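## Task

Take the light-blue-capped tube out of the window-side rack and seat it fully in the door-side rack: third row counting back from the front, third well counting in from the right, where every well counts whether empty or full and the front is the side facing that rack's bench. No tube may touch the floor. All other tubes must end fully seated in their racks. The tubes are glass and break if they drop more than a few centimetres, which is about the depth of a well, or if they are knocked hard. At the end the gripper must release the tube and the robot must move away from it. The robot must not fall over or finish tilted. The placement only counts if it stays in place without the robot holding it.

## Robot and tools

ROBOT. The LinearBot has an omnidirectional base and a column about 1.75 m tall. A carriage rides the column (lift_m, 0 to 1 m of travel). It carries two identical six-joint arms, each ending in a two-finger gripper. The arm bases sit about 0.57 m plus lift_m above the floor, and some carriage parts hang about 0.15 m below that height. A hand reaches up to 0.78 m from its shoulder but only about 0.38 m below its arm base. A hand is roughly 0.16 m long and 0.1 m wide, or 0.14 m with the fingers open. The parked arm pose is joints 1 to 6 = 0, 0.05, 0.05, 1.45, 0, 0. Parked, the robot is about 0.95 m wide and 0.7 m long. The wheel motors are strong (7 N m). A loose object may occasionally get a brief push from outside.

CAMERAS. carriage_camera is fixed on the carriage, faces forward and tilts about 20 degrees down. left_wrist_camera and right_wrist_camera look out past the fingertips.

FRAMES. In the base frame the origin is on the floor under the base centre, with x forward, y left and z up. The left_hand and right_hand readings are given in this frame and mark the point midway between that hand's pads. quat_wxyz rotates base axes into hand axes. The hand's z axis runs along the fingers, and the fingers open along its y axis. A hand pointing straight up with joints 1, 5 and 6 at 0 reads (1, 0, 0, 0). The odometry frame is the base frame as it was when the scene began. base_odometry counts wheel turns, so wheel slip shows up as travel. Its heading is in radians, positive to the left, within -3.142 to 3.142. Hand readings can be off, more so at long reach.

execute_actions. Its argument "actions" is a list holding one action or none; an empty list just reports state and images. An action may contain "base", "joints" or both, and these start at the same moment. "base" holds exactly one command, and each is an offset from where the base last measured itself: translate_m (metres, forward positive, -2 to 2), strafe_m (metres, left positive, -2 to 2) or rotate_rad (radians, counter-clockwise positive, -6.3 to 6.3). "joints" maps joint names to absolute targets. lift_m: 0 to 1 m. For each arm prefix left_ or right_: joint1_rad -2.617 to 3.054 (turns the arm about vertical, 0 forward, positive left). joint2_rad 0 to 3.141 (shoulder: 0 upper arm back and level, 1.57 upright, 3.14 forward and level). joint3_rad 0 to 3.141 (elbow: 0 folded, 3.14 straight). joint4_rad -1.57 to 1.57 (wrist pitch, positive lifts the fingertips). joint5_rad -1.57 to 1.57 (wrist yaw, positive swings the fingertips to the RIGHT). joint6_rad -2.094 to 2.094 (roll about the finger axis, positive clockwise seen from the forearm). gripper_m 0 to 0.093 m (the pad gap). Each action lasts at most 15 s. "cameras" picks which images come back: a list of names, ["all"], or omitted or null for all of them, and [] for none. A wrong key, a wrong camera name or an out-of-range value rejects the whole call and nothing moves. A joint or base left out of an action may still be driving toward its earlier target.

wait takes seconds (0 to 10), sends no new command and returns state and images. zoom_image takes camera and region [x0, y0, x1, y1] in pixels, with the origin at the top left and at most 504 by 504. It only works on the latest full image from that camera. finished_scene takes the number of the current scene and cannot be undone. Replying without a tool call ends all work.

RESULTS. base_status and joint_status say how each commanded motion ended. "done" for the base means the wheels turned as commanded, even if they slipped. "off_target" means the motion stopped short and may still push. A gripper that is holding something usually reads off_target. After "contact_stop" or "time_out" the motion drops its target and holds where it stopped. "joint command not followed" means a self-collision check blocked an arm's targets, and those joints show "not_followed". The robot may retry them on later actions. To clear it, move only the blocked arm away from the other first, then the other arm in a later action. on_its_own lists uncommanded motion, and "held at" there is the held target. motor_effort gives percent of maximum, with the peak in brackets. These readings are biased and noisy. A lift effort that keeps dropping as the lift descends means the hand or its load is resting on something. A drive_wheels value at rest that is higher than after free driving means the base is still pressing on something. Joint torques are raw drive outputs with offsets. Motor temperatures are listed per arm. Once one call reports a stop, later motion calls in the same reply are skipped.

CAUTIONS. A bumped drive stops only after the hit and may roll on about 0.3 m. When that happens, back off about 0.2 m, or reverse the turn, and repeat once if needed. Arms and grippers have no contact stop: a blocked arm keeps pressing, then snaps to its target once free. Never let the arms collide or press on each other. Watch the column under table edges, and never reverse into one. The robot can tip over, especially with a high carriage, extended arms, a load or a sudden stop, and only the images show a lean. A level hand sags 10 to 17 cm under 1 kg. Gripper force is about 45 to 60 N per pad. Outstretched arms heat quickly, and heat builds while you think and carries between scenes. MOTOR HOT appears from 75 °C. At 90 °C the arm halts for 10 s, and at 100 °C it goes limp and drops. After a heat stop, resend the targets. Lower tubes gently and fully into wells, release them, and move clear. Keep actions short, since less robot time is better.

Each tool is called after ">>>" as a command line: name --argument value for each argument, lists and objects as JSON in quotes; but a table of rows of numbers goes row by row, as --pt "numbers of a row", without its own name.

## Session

>>> execute_actions --actions '[]' --cameras '["carriage_camera"]'

Scene clock: 0.00 s.
Joint torques (N m, as the arm reports them, + toward a larger angle): no reading
Motor temperatures (°C, as the motors report them): left_arm=[19 33 26 20 17 20] | right_arm=[18 21 22 20 18 19]
base_odometry: x=+0.000 y=+0.000 heading=+0.000 (m, m, rad; odometry frame)
base_status: not commanded
joint_positions: lift_m=+0.301 left_joint1_rad=+0.015 left_joint2_rad=+0.013 left_joint3_rad=+0.031 left_joint4_rad=+1.437 left_joint5_rad=+0.037 left_joint6_rad=-0.006 left_gripper_m=+0.095 right_joint1_rad=-0.034 right_joint2_rad=+0.038 right_joint3_rad=+0.047 right_joint4_rad=+1.428 right_joint5_rad=+0.015 right_joint6_rad=-0.003 right_gripper_m=+0.094
joint_status: not commanded
motor_effort: lift_m=+20 drive_wheels=+2 (%)
left_hand: x=+0.2843 y=+0.3152 z=+1.2859 quat_wxyz=(+0.998, +0.018, +0.058, +0.003) (m; base frame)
right_hand: x=+0.2892 y=-0.3249 z=+1.2898 quat_wxyz=(+0.998, +0.009, +0.067, -0.019) (m; base frame)
pictures: carriage_camera
Images, in order (width x height): carriage_camera 672x504.

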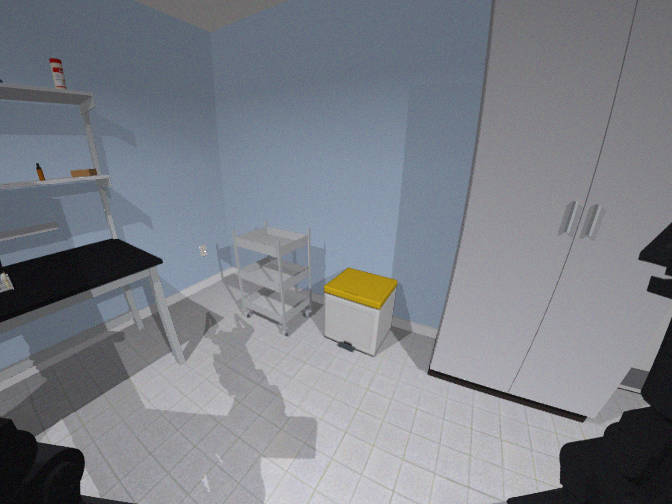

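>>> execute_actions --actions '[{"base": {"rotate_rad": 1.1}, "joints": {"lift_m": 0.45}}]' --cameras '["carriage_camera"]'

Scene clock: 6.17 s.
Joint torques (N m, as the arm reports them, + toward a larger angle): left_arm=[ 0.34  3.24  6.24 -0.15 -0.08  0.14] | right_arm=[ 0.16  3.87  6.51 -0.12  0.1  -0.03]
Motor temperatures (°C, as the motors report them): left_arm=[19 33 27 20 17 20] | right_arm=[18 22 23 20 18 19]
base_odometry: x=+0.000 y=+0.000 heading=+1.100 (m, m, rad; odometry frame)
base_status: done
joint_positions: lift_m=+0.450 left_joint1_rad=+0.015 left_joint2_rad=+0.013 left_joint3_rad=+0.031 left_joint4_rad=+1.437 left_joint5_rad=+0.037 left_joint6_rad=-0.006 left_gripper_m=+0.095 right_joint1_rad=-0.034 right_joint2_rad=+0.038 right_joint3_rad=+0.047 right_joint4_rad=+1.428 right_joint5_rad=+0.015 right_joint6_rad=-0.003 right_gripper_m=+0.094
joint_status: all done
motor_effort: lift_m=+20(25) drive_wheels=+5(12) (%)
left_hand: x=+0.2843 y=+0.3152 z=+1.4348 quat_wxyz=(+0.998, +0.018, +0.058, +0.003) (m; base frame)
right_hand: x=+0.2892 y=-0.3249 z=+1.4388 quat_wxyz=(+0.998, +0.009, +0.067, -0.019) (m; base frame)
pictures: carriage_camera
Images, in order (width x height): carriage_camera 672x504.

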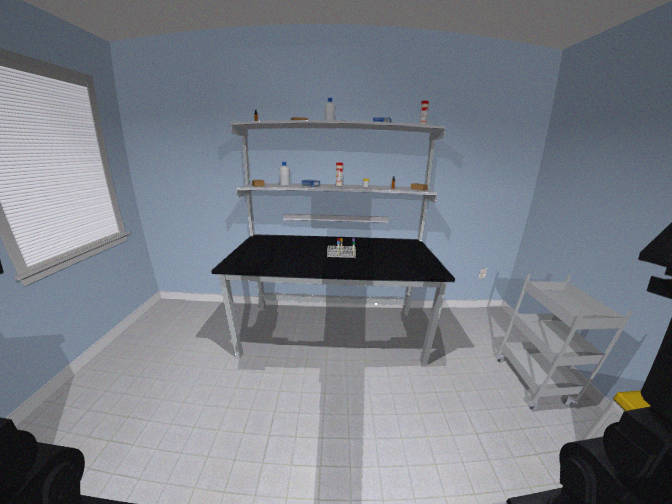

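>>> execute_actions --actions '[{"base": {"translate_m": 0.95}}]' --cameras '["carriage_camera"]'

>>> zoom_image --camera "carriage_camera" --region '[290, 300, 410, 400]'

Scene clock: 17.33 s.
Joint torques (N m, as the arm reports them, + toward a larger angle): left_arm=[ 0.34  3.23  6.26 -0.15 -0.08  0.14] | right_arm=[-0.02  3.66  6.67 -0.07  0.12  0.03]
Motor temperatures (°C, as the motors report them): left_arm=[19 33 28 20 17 20] | right_arm=[18 22 24 20 18 19]
base_odometry: x=+0.430 y=+0.847 heading=+1.101 (m, m, rad; odometry frame)
base_status: done
joint_positions: lift_m=+0.450 left_joint1_rad=+0.015 left_joint2_rad=+0.013 left_joint3_rad=+0.031 left_joint4_rad=+1.436 left_joint5_rad=+0.037 left_joint6_rad=-0.006 left_gripper_m=+0.095 right_joint1_rad=-0.034 right_joint2_rad=+0.038 right_joint3_rad=+0.047 right_joint4_rad=+1.428 right_joint5_rad=+0.015 right_joint6_rad=-0.003 right_gripper_m=+0.094
joint_status: not commanded
motor_effort: lift_m=+20(20) drive_wheels=-3(17) (%)
left_hand: x=+0.2844 y=+0.3152 z=+1.4348 quat_wxyz=(+0.998, +0.018, +0.058, +0.003) (m; base frame)
right_hand: x=+0.2893 y=-0.3249 z=+1.4387 quat_wxyz=(+0.998, +0.009, +0.067, -0.019) (m; base frame)
pictures: carriage_camera
Images, in order (width x height): carriage_camera 672x504.

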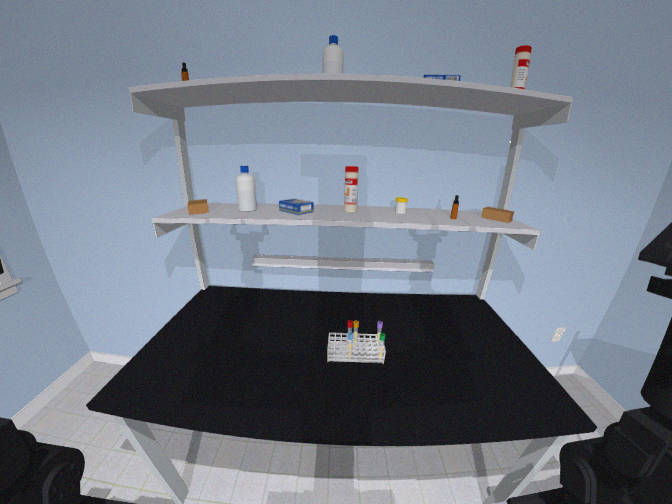

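Region (290, 300, 410, 400) of carriage_camera's 672x504 image, scaled by 4.200, with more detail than that image has.

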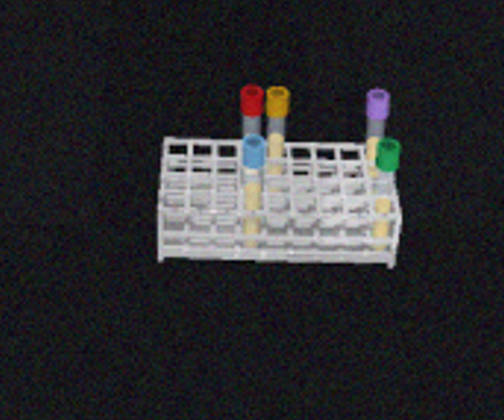

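>>> execute_actions --actions '[{"base": {"strafe_m": -0.37}, "joints": {"lift_m": 0.45, "left_joint1_rad": 0, "left_joint2_rad": 2.2, "left_joint3_rad": 1.74, "left_joint4_rad": -1.09, "left_joint5_rad": -0.01, "left_joint6_rad": 0, "left_gripper_m": 0.034}}]' --cameras '[]'

>>> execute_actions --actions '[{"base": {"translate_m": 0.125}}]' --cameras '["carriage_camera", "left_wrist_camera"]'

Scene clock: 34.20 s.
Joint torques (N m, as the arm reports them, + toward a larger angle): left_arm=[  0.28 -12.26   7.8    0.28  -0.11   0.17] | right_arm=[ 0.03  3.76  6.71 -0.1   0.14 -0.01]
Motor temperatures (°C, as the motors report them): left_arm=[19 34 29 20 17 20] | right_arm=[18 22 25 20 18 19]
base_odometry: x=+0.760 y=+0.680 heading=+1.101 (m, m, rad; odometry frame)
base_status: done
joint_positions: lift_m=+0.450 left_joint1_rad=+0.001 left_joint2_rad=+2.213 left_joint3_rad=+1.719 left_joint4_rad=-1.086 left_joint5_rad=-0.004 left_joint6_rad=-0.003 left_gripper_m=+0.034 right_joint1_rad=-0.034 right_joint2_rad=+0.038 right_joint3_rad=+0.047 right_joint4_rad=+1.428 right_joint5_rad=+0.015 right_joint6_rad=-0.003 right_gripper_m=+0.094
joint_status: all done
motor_effort: lift_m=+20(20) drive_wheels=-2(14) (%)
left_hand: x=+0.6762 y=+0.3222 z=+1.0253 quat_wxyz=(-0.004, -0.002, +1.000, +0.002) (m; base frame)
right_hand: x=+0.2893 y=-0.3249 z=+1.4387 quat_wxyz=(+0.998, +0.009, +0.067, -0.019) (m; base frame)
pictures: none
No camera images: the call's "cameras" was empty. Leave "cameras" out to get every camera's image.

Scene clock: 35.90 s.
Joint torques (N m, as the arm reports them, + toward a larger angle): left_arm=[  0.33 -12.22   7.79   0.28  -0.11   0.17] | right_arm=[-0.08  3.65  6.61 -0.13  0.15 -0.05]
Motor temperatures (°C, as the motors report them): left_arm=[19 35 29 20 17 20] | right_arm=[18 22 25 20 18 19]
base_odometry: x=+0.817 y=+0.791 heading=+1.100 (m, m, rad; odometry frame)
base_status: done
joint_positions: lift_m=+0.450 left_joint1_rad=+0.001 left_joint2_rad=+2.213 left_joint3_rad=+1.719 left_joint4_rad=-1.087 left_joint5_rad=-0.004 left_joint6_rad=-0.003 left_gripper_m=+0.034 right_joint1_rad=-0.034 right_joint2_rad=+0.038 right_joint3_rad=+0.047 right_joint4_rad=+1.427 right_joint5_rad=+0.015 right_joint6_rad=-0.003 right_gripper_m=+0.094
joint_status: not commanded
motor_effort: lift_m=+20(20) drive_wheels=+0(15) (%)
left_hand: x=+0.6759 y=+0.3222 z=+1.0253 quat_wxyz=(-0.005, -0.002, +1.000, +0.002) (m; base frame)
right_hand: x=+0.2895 y=-0.3249 z=+1.4387 quat_wxyz=(+0.998, +0.009, +0.067, -0.019) (m; base frame)
pictures: carriage_camera, left_wrist_camera
Images, in order (width x height): carriage_camera 672x504, left_wrist_camera 672x504.

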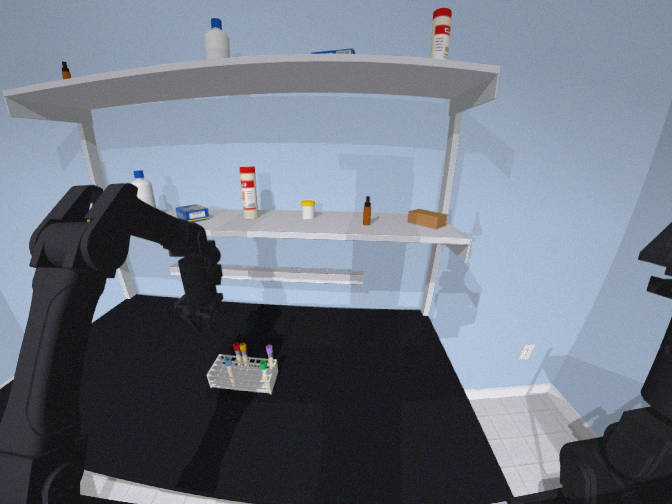

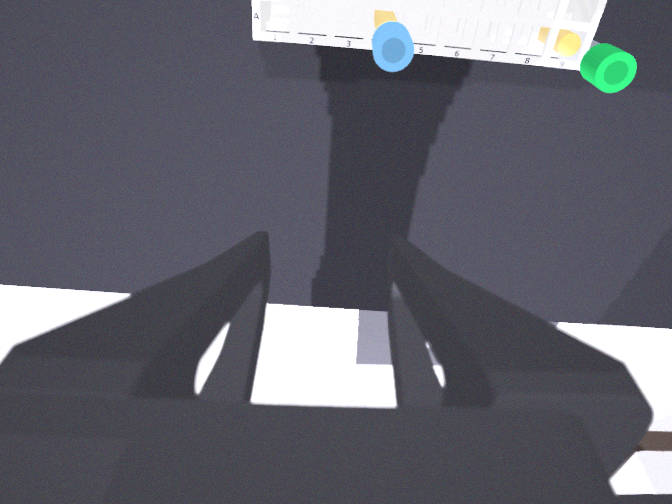

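>>> execute_actions --actions '[{"base": {"strafe_m": -0.027}}]' --cameras '[]'

>>> execute_actions --actions '[{"base": {"translate_m": 0.03}, "joints": {"lift_m": 0.39}}]' --cameras '["carriage_camera", "left_wrist_camera"]'

>>> zoom_image --camera "carriage_camera" --region '[170, 290, 270, 390]'

Scene clock: 43.90 s.
Joint torques (N m, as the arm reports them, + toward a larger angle): left_arm=[  0.36 -12.22   7.79   0.29  -0.1    0.17] | right_arm=[ 0.07  3.66  6.55 -0.08  0.11 -0.01]
Motor temperatures (°C, as the motors report them): left_arm=[19 41 30 20 17 20] | right_arm=[18 23 25 20 18 19]
base_odometry: x=+0.841 y=+0.779 heading=+1.101 (m, m, rad; odometry frame)
base_status: done
joint_positions: lift_m=+0.450 left_joint1_rad=+0.000 left_joint2_rad=+2.213 left_joint3_rad=+1.719 left_joint4_rad=-1.087 left_joint5_rad=-0.005 left_joint6_rad=-0.003 left_gripper_m=+0.034 right_joint1_rad=-0.034 right_joint2_rad=+0.038 right_joint3_rad=+0.047 right_joint4_rad=+1.427 right_joint5_rad=+0.015 right_joint6_rad=-0.003 right_gripper_m=+0.094
joint_status: not commanded
motor_effort: lift_m=+20(20) drive_wheels=-1(10) (%)
left_hand: x=+0.6759 y=+0.3219 z=+1.0253 quat_wxyz=(-0.005, -0.002, +1.000, +0.002) (m; base frame)
right_hand: x=+0.2895 y=-0.3249 z=+1.4387 quat_wxyz=(+0.998, +0.009, +0.067, -0.019) (m; base frame)
pictures: none
No camera images: the call's "cameras" was empty. Leave "cameras" out to get every camera's image.

Scene clock: 44.97 s.
Joint torques (N m, as the arm reports them, + toward a larger angle): left_arm=[  0.34 -12.14   7.27   0.32  -0.11   0.17] | right_arm=[ 0.04  3.8   6.79 -0.09  0.09 -0.04]
Motor temperatures (°C, as the motors report them): left_arm=[19 41 30 20 17 20] | right_arm=[18 23 25 20 18 19]
base_odometry: x=+0.855 y=+0.806 heading=+1.100 (m, m, rad; odometry frame)
base_status: done
joint_positions: lift_m=+0.390 left_joint1_rad=+0.000 left_joint2_rad=+2.212 left_joint3_rad=+1.726 left_joint4_rad=-1.089 left_joint5_rad=-0.005 left_joint6_rad=-0.003 left_gripper_m=+0.034 right_joint1_rad=-0.034 right_joint2_rad=+0.038 right_joint3_rad=+0.047 right_joint4_rad=+1.427 right_joint5_rad=+0.015 right_joint6_rad=-0.003 right_gripper_m=+0.094
joint_status: all done
motor_effort: lift_m=+21(20) drive_wheels=+6(13) (%)
left_hand: x=+0.6776 y=+0.3219 z=+0.9673 quat_wxyz=(-0.002, -0.002, +1.000, +0.002) (m; base frame)
right_hand: x=+0.2894 y=-0.3249 z=+1.3787 quat_wxyz=(+0.998, +0.009, +0.067, -0.019) (m; base frame)
pictures: carriage_camera, left_wrist_camera
Images, in order (width x height): carriage_camera 672x504, left_wrist_camera 672x504.

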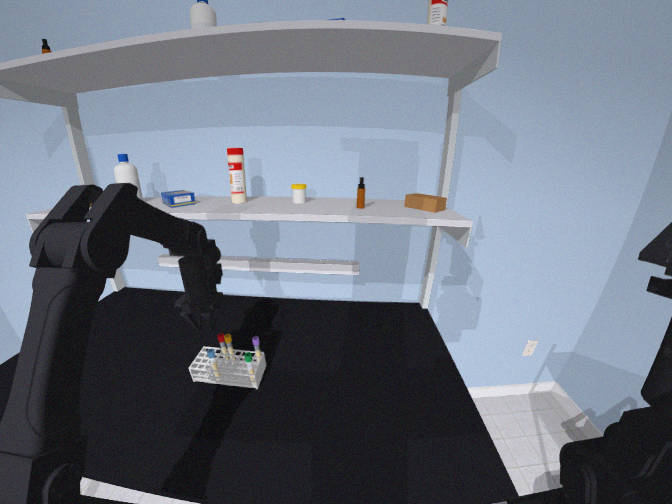

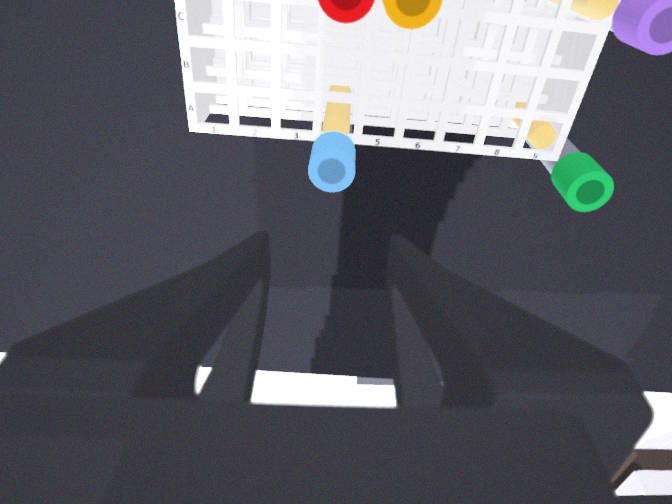

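Region (170, 290, 270, 390) of carriage_camera's 672x504 image, scaled by 5.040, with more detail than that image has.

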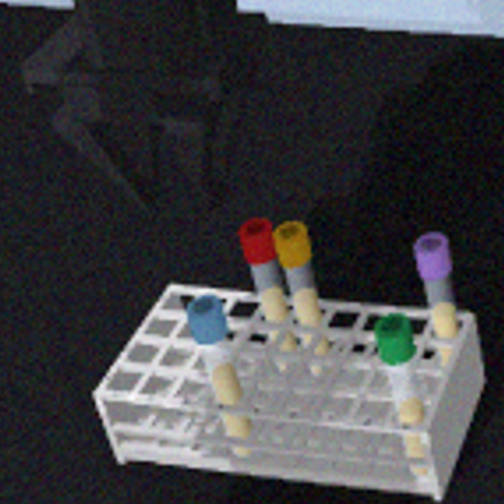

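>>> execute_actions --actions '[{"joints": {"lift_m": 0.345}}]' --cameras '["carriage_camera", "left_wrist_camera"]'

>>> zoom_image --camera "carriage_camera" --region '[170, 290, 270, 390]'

Scene clock: 52.53 s.
Joint torques (N m, as the arm reports them, + toward a larger angle): left_arm=[  0.35 -12.13   7.32   0.33  -0.11   0.17] | right_arm=[ 0.01  3.77  6.53 -0.06  0.12 -0.04]
Motor temperatures (°C, as the motors report them): left_arm=[19 45 30 20 17 20] | right_arm=[18 23 25 20 18 19]
base_odometry: x=+0.855 y=+0.806 heading=+1.100 (m, m, rad; odometry frame)
base_status: not commanded
joint_positions: lift_m=+0.345 left_joint1_rad=+0.000 left_joint2_rad=+2.212 left_joint3_rad=+1.726 left_joint4_rad=-1.090 left_joint5_rad=-0.005 left_joint6_rad=-0.003 left_gripper_m=+0.034 right_joint1_rad=-0.034 right_joint2_rad=+0.038 right_joint3_rad=+0.047 right_joint4_rad=+1.427 right_joint5_rad=+0.015 right_joint6_rad=-0.003 right_gripper_m=+0.094
joint_status: all done
motor_effort: lift_m=+21(21) drive_wheels=+5(6) (%)
left_hand: x=+0.6774 y=+0.3219 z=+0.9223 quat_wxyz=(-0.002, -0.002, +1.000, +0.002) (m; base frame)
right_hand: x=+0.2894 y=-0.3249 z=+1.3337 quat_wxyz=(+0.998, +0.009, +0.067, -0.019) (m; base frame)
pictures: carriage_camera, left_wrist_camera
Images, in order (width x height): carriage_camera 672x504, left_wrist_camera 672x504.

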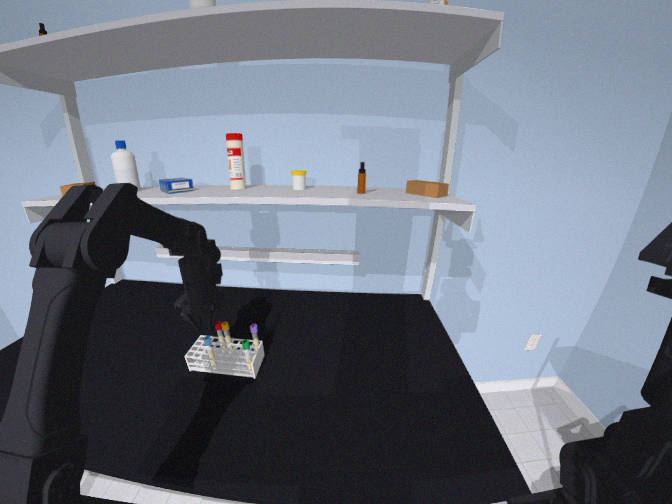

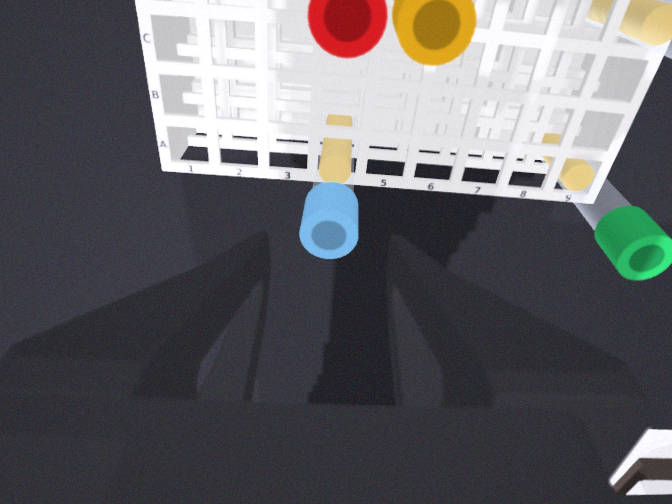

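Region (170, 290, 270, 390) of carriage_camera's 672x504 image, scaled by 5.040, with more detail than that image has.

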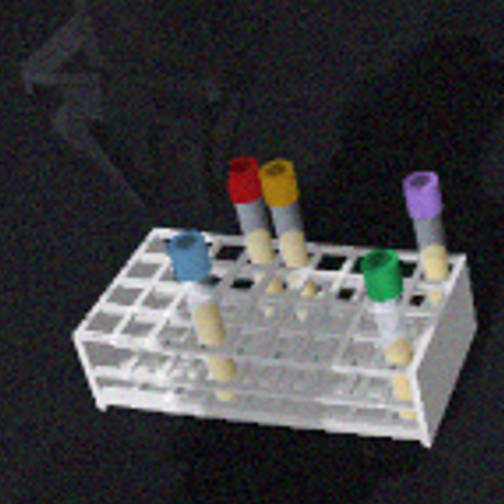

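>>> execute_actions --actions '[{"base": {"translate_m": -0.004}, "joints": {"lift_m": 0.31}}]' --cameras '["carriage_camera", "left_wrist_camera"]'

>>> zoom_image --camera "carriage_camera" --region '[170, 290, 270, 390]'

Scene clock: 59.27 s.
Joint torques (N m, as the arm reports them, + toward a larger angle): left_arm=[  0.34 -12.09   7.21   0.34  -0.1    0.17] | right_arm=[-0.03  3.86  6.62 -0.12  0.11 -0.04]
Motor temperatures (°C, as the motors report them): left_arm=[19 48 31 20 17 20] | right_arm=[18 23 26 20 18 19]
base_odometry: x=+0.853 y=+0.802 heading=+1.100 (m, m, rad; odometry frame)
base_status: done
joint_positions: lift_m=+0.310 left_joint1_rad=+0.000 left_joint2_rad=+2.211 left_joint3_rad=+1.728 left_joint4_rad=-1.090 left_joint5_rad=-0.005 left_joint6_rad=-0.003 left_gripper_m=+0.034 right_joint1_rad=-0.034 right_joint2_rad=+0.038 right_joint3_rad=+0.047 right_joint4_rad=+1.428 right_joint5_rad=+0.015 right_joint6_rad=-0.003 right_gripper_m=+0.094
joint_status: all done
motor_effort: lift_m=+20(21) drive_wheels=+3(7) (%)
left_hand: x=+0.6778 y=+0.3219 z=+0.8880 quat_wxyz=(-0.001, -0.002, +1.000, +0.002) (m; base frame)
right_hand: x=+0.2892 y=-0.3249 z=+1.2987 quat_wxyz=(+0.998, +0.009, +0.067, -0.019) (m; base frame)
pictures: carriage_camera, left_wrist_camera
Images, in order (width x height): carriage_camera 672x504, left_wrist_camera 672x504.

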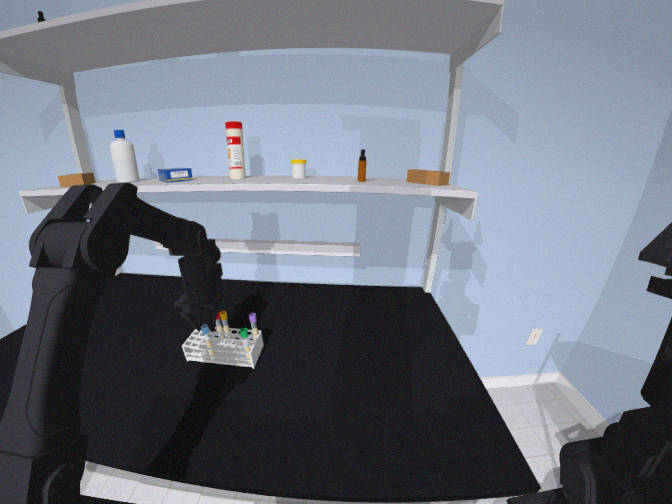

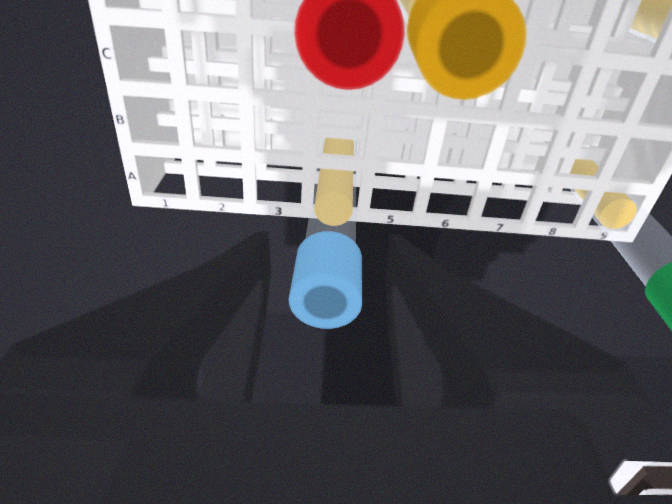

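Region (170, 290, 270, 390) of carriage_camera's 672x504 image, scaled by 5.040, with more detail than that image has.

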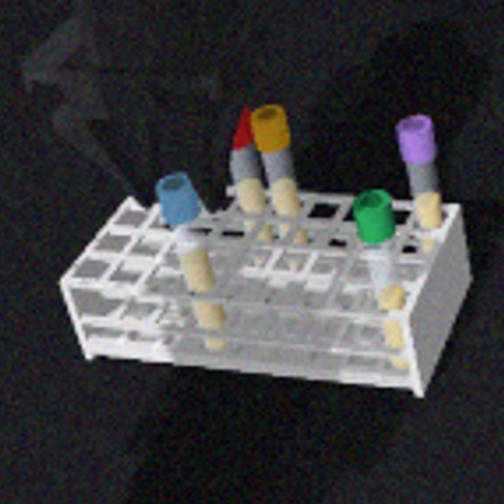

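>>> execute_actions --actions '[{"joints": {"left_gripper_m": 0.012}}]' --cameras '["left_wrist_camera"]'

>>> execute_actions --actions '[{"joints": {"lift_m": 0.48}}]' --cameras '["left_wrist_camera"]'

Scene clock: 66.00 s.
Joint torques (N m, as the arm reports them, + toward a larger angle): left_arm=[  0.34 -12.08   7.21   0.33  -0.11   0.17] | right_arm=[-0.12  3.81  6.67 -0.1   0.11 -0.04]
Motor temperatures (°C, as the motors report them): left_arm=[19 51 31 20 17 20] | right_arm=[18 23 26 20 18 19]
base_odometry: x=+0.853 y=+0.802 heading=+1.100 (m, m, rad; odometry frame)
base_status: not commanded
joint_positions: lift_m=+0.310 left_joint1_rad=+0.000 left_joint2_rad=+2.211 left_joint3_rad=+1.728 left_joint4_rad=-1.090 left_joint5_rad=-0.005 left_joint6_rad=-0.003 left_gripper_m=+0.018 right_joint1_rad=-0.034 right_joint2_rad=+0.038 right_joint3_rad=+0.047 right_joint4_rad=+1.428 right_joint5_rad=+0.015 right_joint6_rad=-0.003 right_gripper_m=+0.094
joint_status: left_gripper_m off_target (ended at +0.018, target +0.012)
motor_effort: lift_m=+21(21) drive_wheels=+2(2) (%)
left_hand: x=+0.6778 y=+0.3219 z=+0.8880 quat_wxyz=(-0.001, -0.002, +1.000, +0.002) (m; base frame)
right_hand: x=+0.2892 y=-0.3249 z=+1.2987 quat_wxyz=(+0.998, +0.009, +0.067, -0.019) (m; base frame)
pictures: left_wrist_camera
Images, in order (width x height): left_wrist_camera 672x504.

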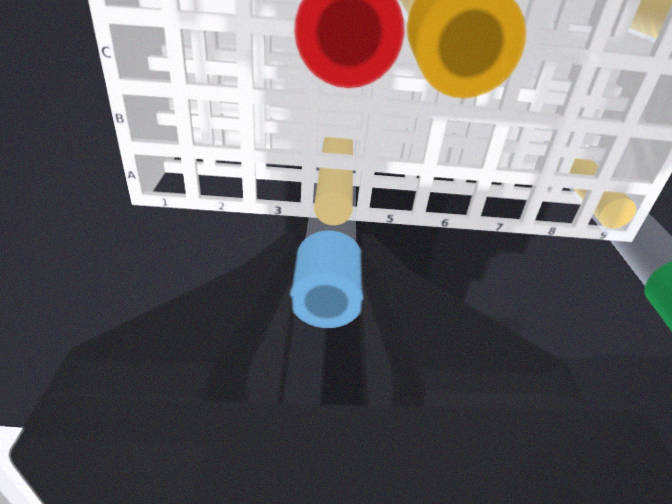

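Scene clock: 67.20 s.
Joint torques (N m, as the arm reports them, + toward a larger angle): left_arm=[  0.31 -11.68   7.19   0.35  -0.1    0.17] | right_arm=[ 0.03  3.86  6.82 -0.14  0.11 -0.04]
Motor temperatures (°C, as the motors report them): left_arm=[19 51 31 20 17 20] | right_arm=[18 23 26 20 18 19]
base_odometry: x=+0.853 y=+0.802 heading=+1.100 (m, m, rad; odometry frame)
base_status: not commanded
joint_positions: lift_m=+0.480 left_joint1_rad=+0.000 left_joint2_rad=+2.206 left_joint3_rad=+1.728 left_joint4_rad=-1.090 left_joint5_rad=-0.005 left_joint6_rad=-0.003 left_gripper_m=+0.018 right_joint1_rad=-0.034 right_joint2_rad=+0.038 right_joint3_rad=+0.047 right_joint4_rad=+1.428 right_joint5_rad=+0.015 right_joint6_rad=-0.003 right_gripper_m=+0.094
joint_status: all done
motor_effort: lift_m=+19(24) drive_wheels=+2(1) (%)
left_hand: x=+0.6783 y=+0.3219 z=+1.0601 quat_wxyz=(+0.001, -0.002, +1.000, +0.002) (m; base frame)
right_hand: x=+0.2892 y=-0.3249 z=+1.4688 quat_wxyz=(+0.998, +0.009, +0.067, -0.019) (m; base frame)
pictures: left_wrist_camera
Images, in order (width x height): left_wrist_camera 672x504.

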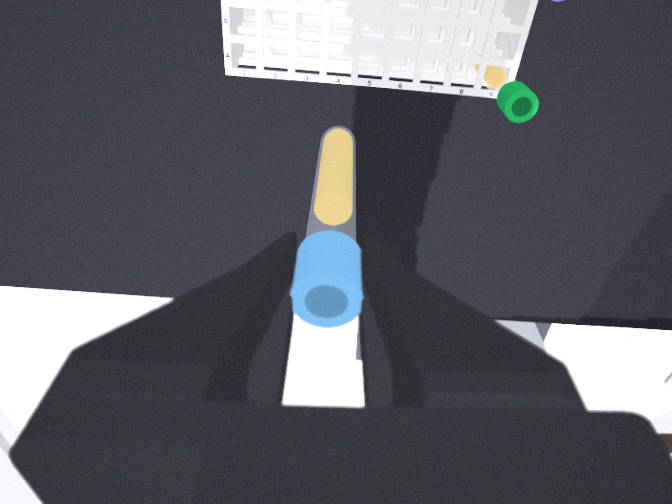

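>>> execute_actions --actions '[{"base": {"translate_m": -0.8}, "joints": {"left_joint2_rad": 1.5, "left_joint3_rad": 1.1, "left_joint4_rad": -1.17}}]' --cameras '[]'

>>> execute_actions --actions '[{"base": {"rotate_rad": 3.12}}]' --cameras '["carriage_camera", "left_wrist_camera"]'

Scene clock: 82.87 s.
Joint torques (N m, as the arm reports them, + toward a larger angle): left_arm=[ 0.32 -6.76  5.71  0.31 -0.11  0.17] | right_arm=[ 0.11  3.56  6.63 -0.15  0.12 -0.04]
Motor temperatures (°C, as the motors report them): left_arm=[19 52 31 20 17 20] | right_arm=[18 23 26 20 18 19]
base_odometry: x=+0.490 y=+0.089 heading=+1.100 (m, m, rad; odometry frame)
base_status: done
joint_positions: lift_m=+0.480 left_joint1_rad=+0.000 left_joint2_rad=+1.513 left_joint3_rad=+1.109 left_joint4_rad=-1.166 left_joint5_rad=-0.005 left_joint6_rad=-0.003 left_gripper_m=+0.018 right_joint1_rad=-0.034 right_joint2_rad=+0.038 right_joint3_rad=+0.047 right_joint4_rad=+1.429 right_joint5_rad=+0.015 right_joint6_rad=-0.003 right_gripper_m=+0.094
joint_status: all done
motor_effort: lift_m=+20(20) drive_wheels=-1(9) (%)
left_hand: x=+0.5097 y=+0.3219 z=+1.1294 quat_wxyz=(+0.000, -0.002, +1.000, +0.002) (m; base frame)
right_hand: x=+0.2892 y=-0.3249 z=+1.4688 quat_wxyz=(+0.998, +0.009, +0.067, -0.019) (m; base frame)
pictures: none
No camera images: the call's "cameras" was empty. Leave "cameras" out to get every camera's image.

Scene clock: 87.13 s.
Joint torques (N m, as the arm reports them, + toward a larger angle): left_arm=[ 0.25 -6.77  5.76  0.27 -0.07  0.17] | right_arm=[ 0.03  3.88  6.68 -0.05  0.1  -0.04]
Motor temperatures (°C, as the motors report them): left_arm=[19 51 31 20 17 20] | right_arm=[18 23 26 20 18 19]
base_odometry: x=+0.490 y=+0.089 heading=-2.063 (m, m, rad; odometry frame)
base_status: done
joint_positions: lift_m=+0.480 left_joint1_rad=+0.002 left_joint2_rad=+1.513 left_joint3_rad=+1.109 left_joint4_rad=-1.162 left_joint5_rad=-0.008 left_joint6_rad=-0.003 left_gripper_m=+0.018 right_joint1_rad=-0.034 right_joint2_rad=+0.038 right_joint3_rad=+0.047 right_joint4_rad=+1.425 right_joint5_rad=+0.015 right_joint6_rad=-0.003 right_gripper_m=+0.094
joint_status: not commanded
motor_effort: lift_m=+19(19) drive_wheels=+6(14) (%)
left_hand: x=+0.5106 y=+0.3228 z=+1.1294 quat_wxyz=(+0.002, -0.002, +1.000, +0.004) (m; base frame)
right_hand: x=+0.2900 y=-0.3249 z=+1.4687 quat_wxyz=(+0.997, +0.009, +0.068, -0.019) (m; base frame)
pictures: carriage_camera, left_wrist_camera
Images, in order (width x height): carriage_camera 672x504, left_wrist_camera 672x504.

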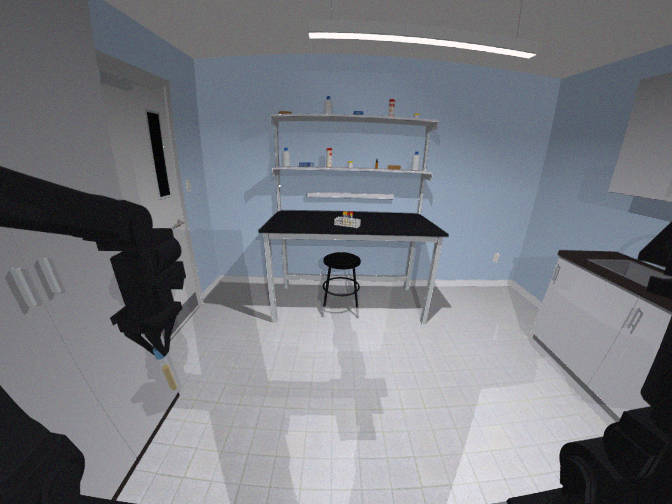

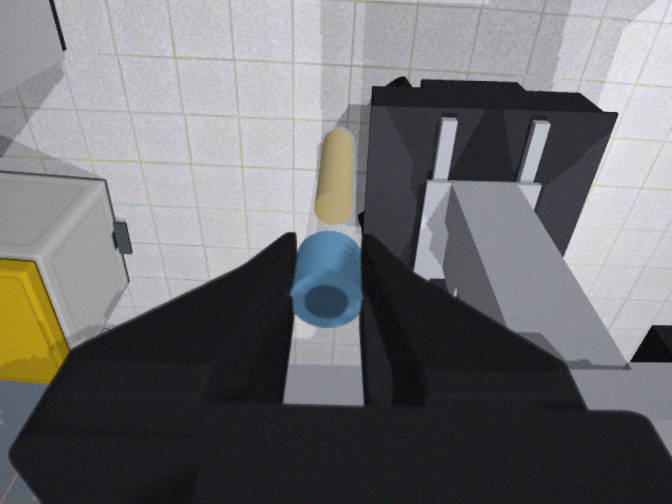

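>>> execute_actions --actions '[{"base": {"translate_m": 1.35}, "joints": {"lift_m": 0.58}}]' --cameras '["carriage_camera"]'

>>> zoom_image --camera "carriage_camera" --region '[310, 310, 440, 420]'

Scene clock: 97.83 s.
Joint torques (N m, as the arm reports them, + toward a larger angle): left_arm=[ 0.25 -6.28  6.08  0.32 -0.07  0.17] | right_arm=[-0.03  3.71  6.81 -0.17  0.14 -0.02]
Motor temperatures (°C, as the motors report them): left_arm=[19 47 30 20 17 20] | right_arm=[18 23 26 20 18 19]
base_odometry: x=-0.147 y=-1.101 heading=-2.063 (m, m, rad; odometry frame)
base_status: done
joint_positions: lift_m=+0.580 left_joint1_rad=+0.002 left_joint2_rad=+1.508 left_joint3_rad=+1.104 left_joint4_rad=-1.168 left_joint5_rad=-0.008 left_joint6_rad=-0.003 left_gripper_m=+0.018 right_joint1_rad=-0.034 right_joint2_rad=+0.038 right_joint3_rad=+0.047 right_joint4_rad=+1.427 right_joint5_rad=+0.015 right_joint6_rad=-0.003 right_gripper_m=+0.094
joint_status: all done
motor_effort: lift_m=+20(24) drive_wheels=-5(18) (%)
left_hand: x=+0.5079 y=+0.3228 z=+1.2295 quat_wxyz=(-0.001, -0.002, +1.000, +0.004) (m; base frame)
right_hand: x=+0.2894 y=-0.3249 z=+1.5687 quat_wxyz=(+0.998, +0.009, +0.067, -0.019) (m; base frame)
pictures: carriage_camera
Images, in order (width x height): carriage_camera 672x504.

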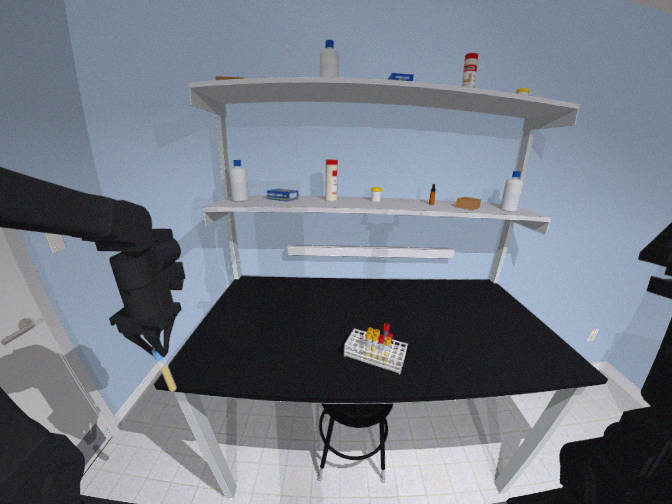

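Region (310, 310, 440, 420) of carriage_camera's 672x504 image, scaled by 3.877, with more detail than that image has; it fills the top 426 rows of this view, and the rest is white.

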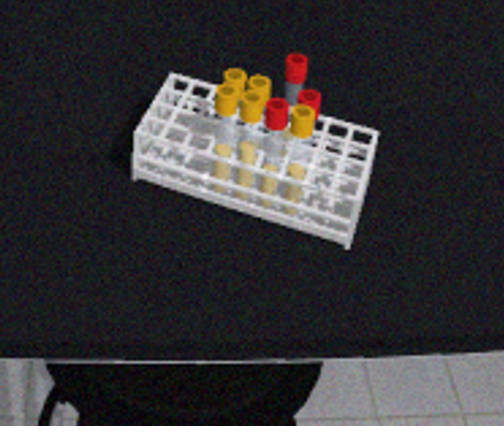

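>>> execute_actions --actions '[{"base": {"strafe_m": -0.54}, "joints": {"lift_m": 0.54, "left_joint2_rad": 1.8, "left_joint3_rad": 1.5, "left_joint4_rad": -1.255}}]' --cameras '[]'

>>> execute_actions --actions '[{"base": {"translate_m": 0.22}}]' --cameras '["carriage_camera", "left_wrist_camera"]'

Scene clock: 123.80 s.
Joint torques (N m, as the arm reports them, + toward a larger angle): left_arm=[ 0.36 -8.32  7.43  0.33 -0.07  0.17] | right_arm=[-0.06  3.71  6.78 -0.12  0.09  0.02]
Motor temperatures (°C, as the motors report them): left_arm=[19 43 30 20 17 20] | right_arm=[18 23 27 20 18 19]
base_odometry: x=-0.623 y=-0.847 heading=-2.062 (m, m, rad; odometry frame)
base_status: done
joint_positions: lift_m=+0.540 left_joint1_rad=+0.000 left_joint2_rad=+1.801 left_joint3_rad=+1.487 left_joint4_rad=-1.253 left_joint5_rad=-0.008 left_joint6_rad=-0.003 left_gripper_m=+0.018 right_joint1_rad=-0.034 right_joint2_rad=+0.038 right_joint3_rad=+0.047 right_joint4_rad=+1.428 right_joint5_rad=+0.014 right_joint6_rad=-0.003 right_gripper_m=+0.094
joint_status: all done
motor_effort: lift_m=+21(21) drive_wheels=-1(11) (%)
left_hand: x=+0.5885 y=+0.3224 z=+1.2053 quat_wxyz=(+0.002, -0.002, +1.000, +0.004) (m; base frame)
right_hand: x=+0.2893 y=-0.3247 z=+1.5286 quat_wxyz=(+0.998, +0.008, +0.067, -0.019) (m; base frame)
pictures: none
No camera images: the call's "cameras" was empty. Leave "cameras" out to get every camera's image.

Scene clock: 126.07 s.
Joint torques (N m, as the arm reports them, + toward a larger angle): left_arm=[ 0.35 -8.34  7.45  0.33 -0.07  0.17] | right_arm=[-0.07  3.75  6.8  -0.13  0.18 -0.01]
Motor temperatures (°C, as the motors report them): left_arm=[19 43 31 20 17 20] | right_arm=[18 23 27 20 18 19]
base_odometry: x=-0.727 y=-1.040 heading=-2.063 (m, m, rad; odometry frame)
base_status: done
joint_positions: lift_m=+0.540 left_joint1_rad=+0.000 left_joint2_rad=+1.801 left_joint3_rad=+1.487 left_joint4_rad=-1.255 left_joint5_rad=-0.008 left_joint6_rad=-0.003 left_gripper_m=+0.018 right_joint1_rad=-0.034 right_joint2_rad=+0.038 right_joint3_rad=+0.047 right_joint4_rad=+1.427 right_joint5_rad=+0.014 right_joint6_rad=-0.003 right_gripper_m=+0.094
joint_status: not commanded
motor_effort: lift_m=+21(21) drive_wheels=-2(8) (%)
left_hand: x=+0.5882 y=+0.3224 z=+1.2051 quat_wxyz=(+0.001, -0.002, +1.000, +0.004) (m; base frame)
right_hand: x=+0.2895 y=-0.3247 z=+1.5286 quat_wxyz=(+0.998, +0.008, +0.067, -0.019) (m; base frame)
pictures: carriage_camera, left_wrist_camera
Images, in order (width x height): carriage_camera 672x504, left_wrist_camera 672x504.

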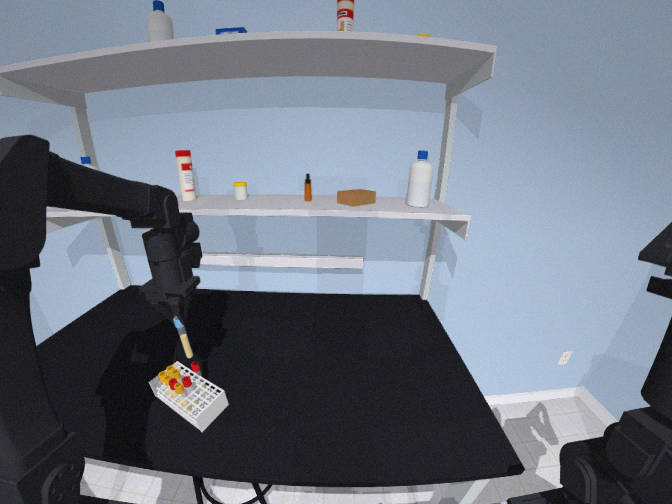

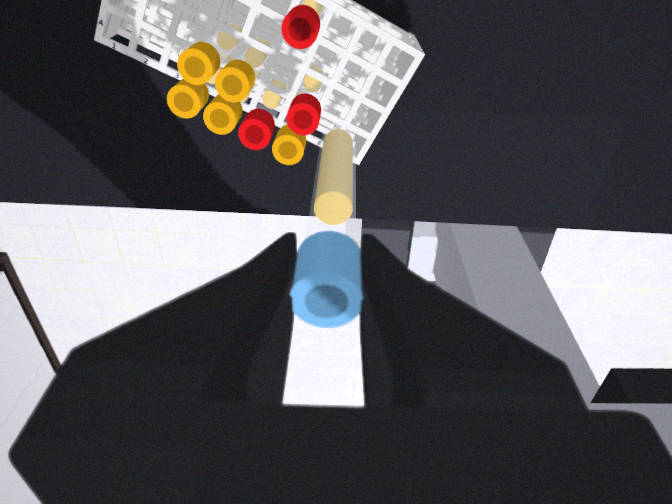

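>>> execute_actions --actions '[{"base": {"strafe_m": 0.009}, "joints": {"lift_m": 0.5, "left_joint6_rad": 0.3}}]' --cameras '["carriage_camera", "left_wrist_camera"]'

>>> zoom_image --camera "left_wrist_camera" --region '[220, 0, 460, 200]'

>>> zoom_image --camera "carriage_camera" --region '[140, 310, 240, 430]'

Scene clock: 143.63 s.
Joint torques (N m, as the arm reports them, + toward a larger angle): left_arm=[ 0.33 -8.81  7.41  0.33 -0.04  0.22] | right_arm=[ 0.1   3.85  6.73 -0.09  0.16 -0.07]
Motor temperatures (°C, as the motors report them): left_arm=[19 44 31 20 17 20] | right_arm=[18 23 27 20 18 19]
base_odometry: x=-0.719 y=-1.045 heading=-2.063 (m, m, rad; odometry frame)
base_status: done
joint_positions: lift_m=+0.500 left_joint1_rad=+0.000 left_joint2_rad=+1.807 left_joint3_rad=+1.487 left_joint4_rad=-1.255 left_joint5_rad=-0.008 left_joint6_rad=+0.291 left_gripper_m=+0.018 right_joint1_rad=-0.034 right_joint2_rad=+0.038 right_joint3_rad=+0.047 right_joint4_rad=+1.428 right_joint5_rad=+0.015 right_joint6_rad=-0.003 right_gripper_m=+0.094
joint_status: all done
motor_effort: lift_m=+21(21) drive_wheels=+5(7) (%)
left_hand: x=+0.5881 y=+0.3225 z=+1.1635 quat_wxyz=(-0.003, +0.145, +0.989, +0.004) (m; base frame)
right_hand: x=+0.2893 y=-0.3248 z=+1.4887 quat_wxyz=(+0.998, +0.008, +0.067, -0.019) (m; base frame)
pictures: carriage_camera, left_wrist_camera
Images, in order (width x height): carriage_camera 672x504, left_wrist_camera 672x504.

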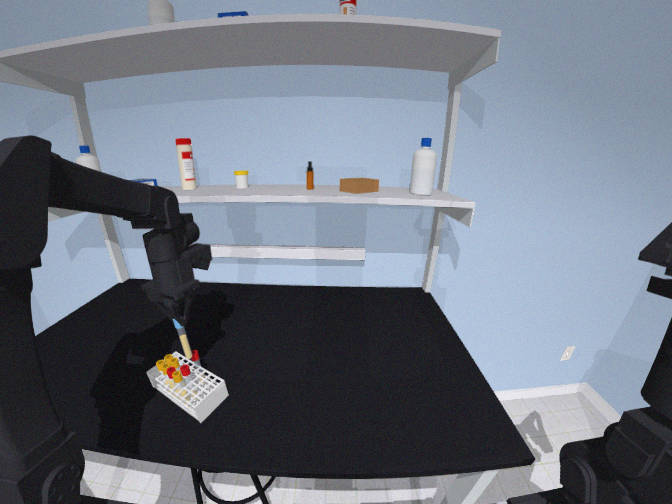

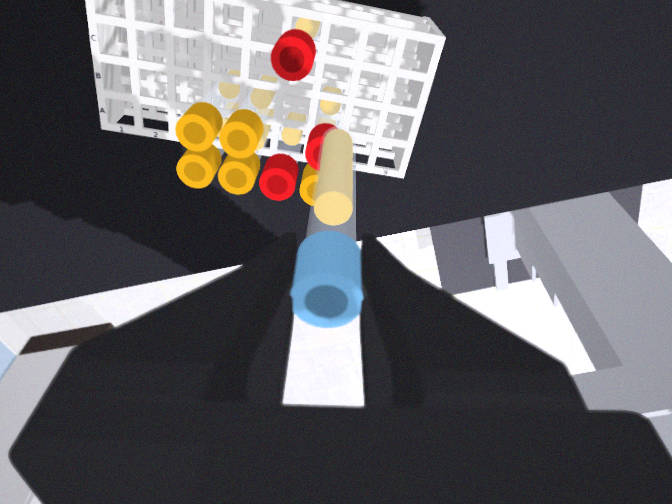

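Region (220, 0, 460, 200) of left_wrist_camera's 672x504 image, scaled by 2.100, with more detail than that image has.

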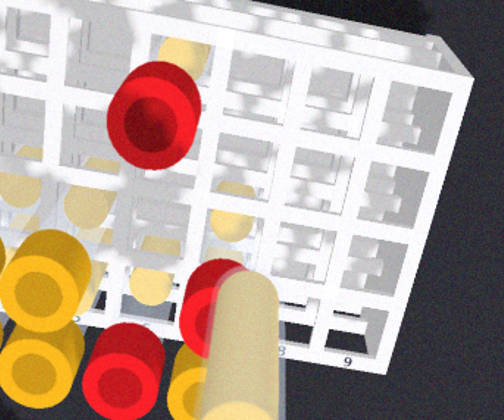

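Region (140, 310, 240, 430) of carriage_camera's 672x504 image, scaled by 4.200, with more detail than that image has.

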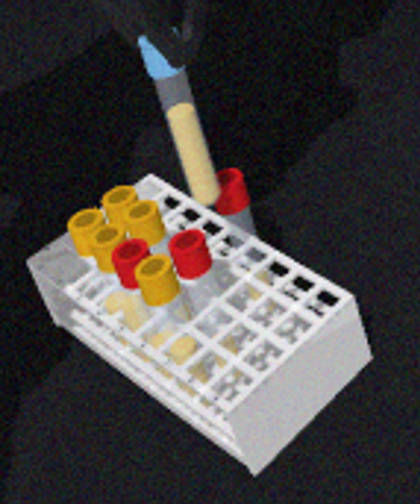

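>>> execute_actions --actions '[{"base": {"translate_m": 0.005}, "joints": {"lift_m": 0.47}}]' --cameras '["carriage_camera", "left_wrist_camera"]'

>>> zoom_image --camera "left_wrist_camera" --region '[220, 0, 460, 200]'

>>> zoom_image --camera "carriage_camera" --region '[150, 320, 230, 400]'

Scene clock: 158.03 s.
Joint torques (N m, as the arm reports them, + toward a larger angle): left_arm=[ 0.36 -9.09  7.36  0.32 -0.05  0.22] | right_arm=[-0.11  3.8   6.84 -0.16  0.16  0.02]
Motor temperatures (°C, as the motors report them): left_arm=[19 45 32 20 17 20] | right_arm=[18 23 27 20 18 19]
base_odometry: x=-0.721 y=-1.049 heading=-2.063 (m, m, rad; odometry frame)
base_status: done
joint_positions: lift_m=+0.470 left_joint1_rad=+0.000 left_joint2_rad=+1.811 left_joint3_rad=+1.487 left_joint4_rad=-1.255 left_joint5_rad=-0.008 left_joint6_rad=+0.291 left_gripper_m=+0.018 right_joint1_rad=-0.034 right_joint2_rad=+0.038 right_joint3_rad=+0.047 right_joint4_rad=+1.426 right_joint5_rad=+0.015 right_joint6_rad=-0.003 right_gripper_m=+0.094
joint_status: all done
motor_effort: lift_m=+20(20) drive_wheels=+4(10) (%)
left_hand: x=+0.5880 y=+0.3225 z=+1.1325 quat_wxyz=(-0.005, +0.145, +0.989, +0.003) (m; base frame)
right_hand: x=+0.2897 y=-0.3248 z=+1.4587 quat_wxyz=(+0.997, +0.008, +0.068, -0.019) (m; base frame)
pictures: carriage_camera, left_wrist_camera
Images, in order (width x height): carriage_camera 672x504, left_wrist_camera 672x504.

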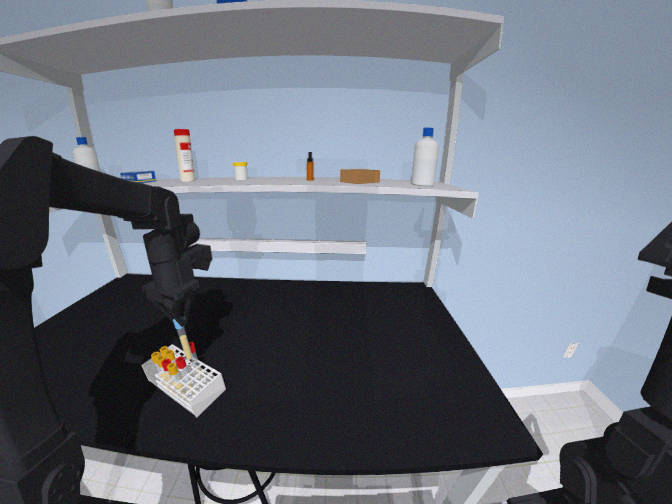

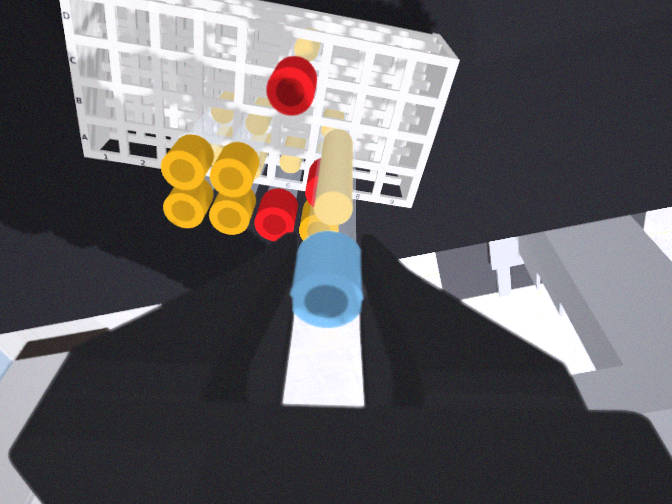

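Region (220, 0, 460, 200) of left_wrist_camera's 672x504 image, scaled by 2.100, with more detail than that image has.

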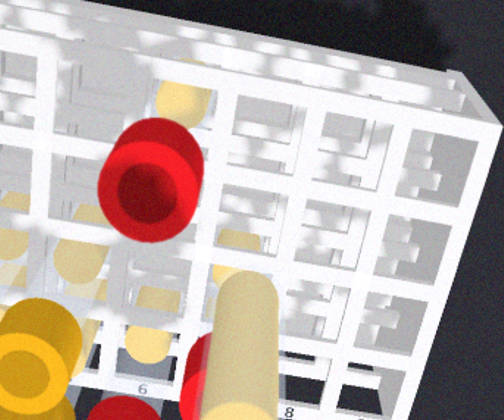

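Region (150, 320, 230, 400) of carriage_camera's 672x504 image, scaled by 6.300, with more detail than that image has.

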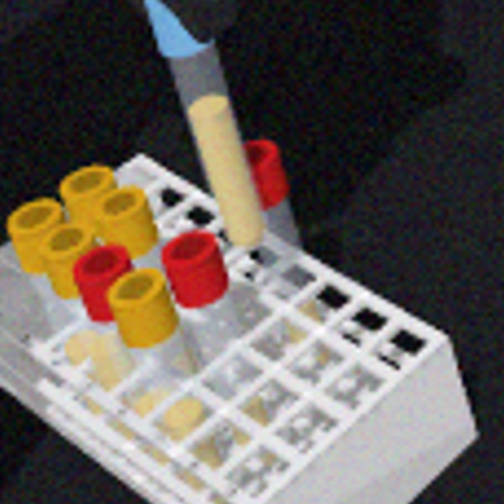

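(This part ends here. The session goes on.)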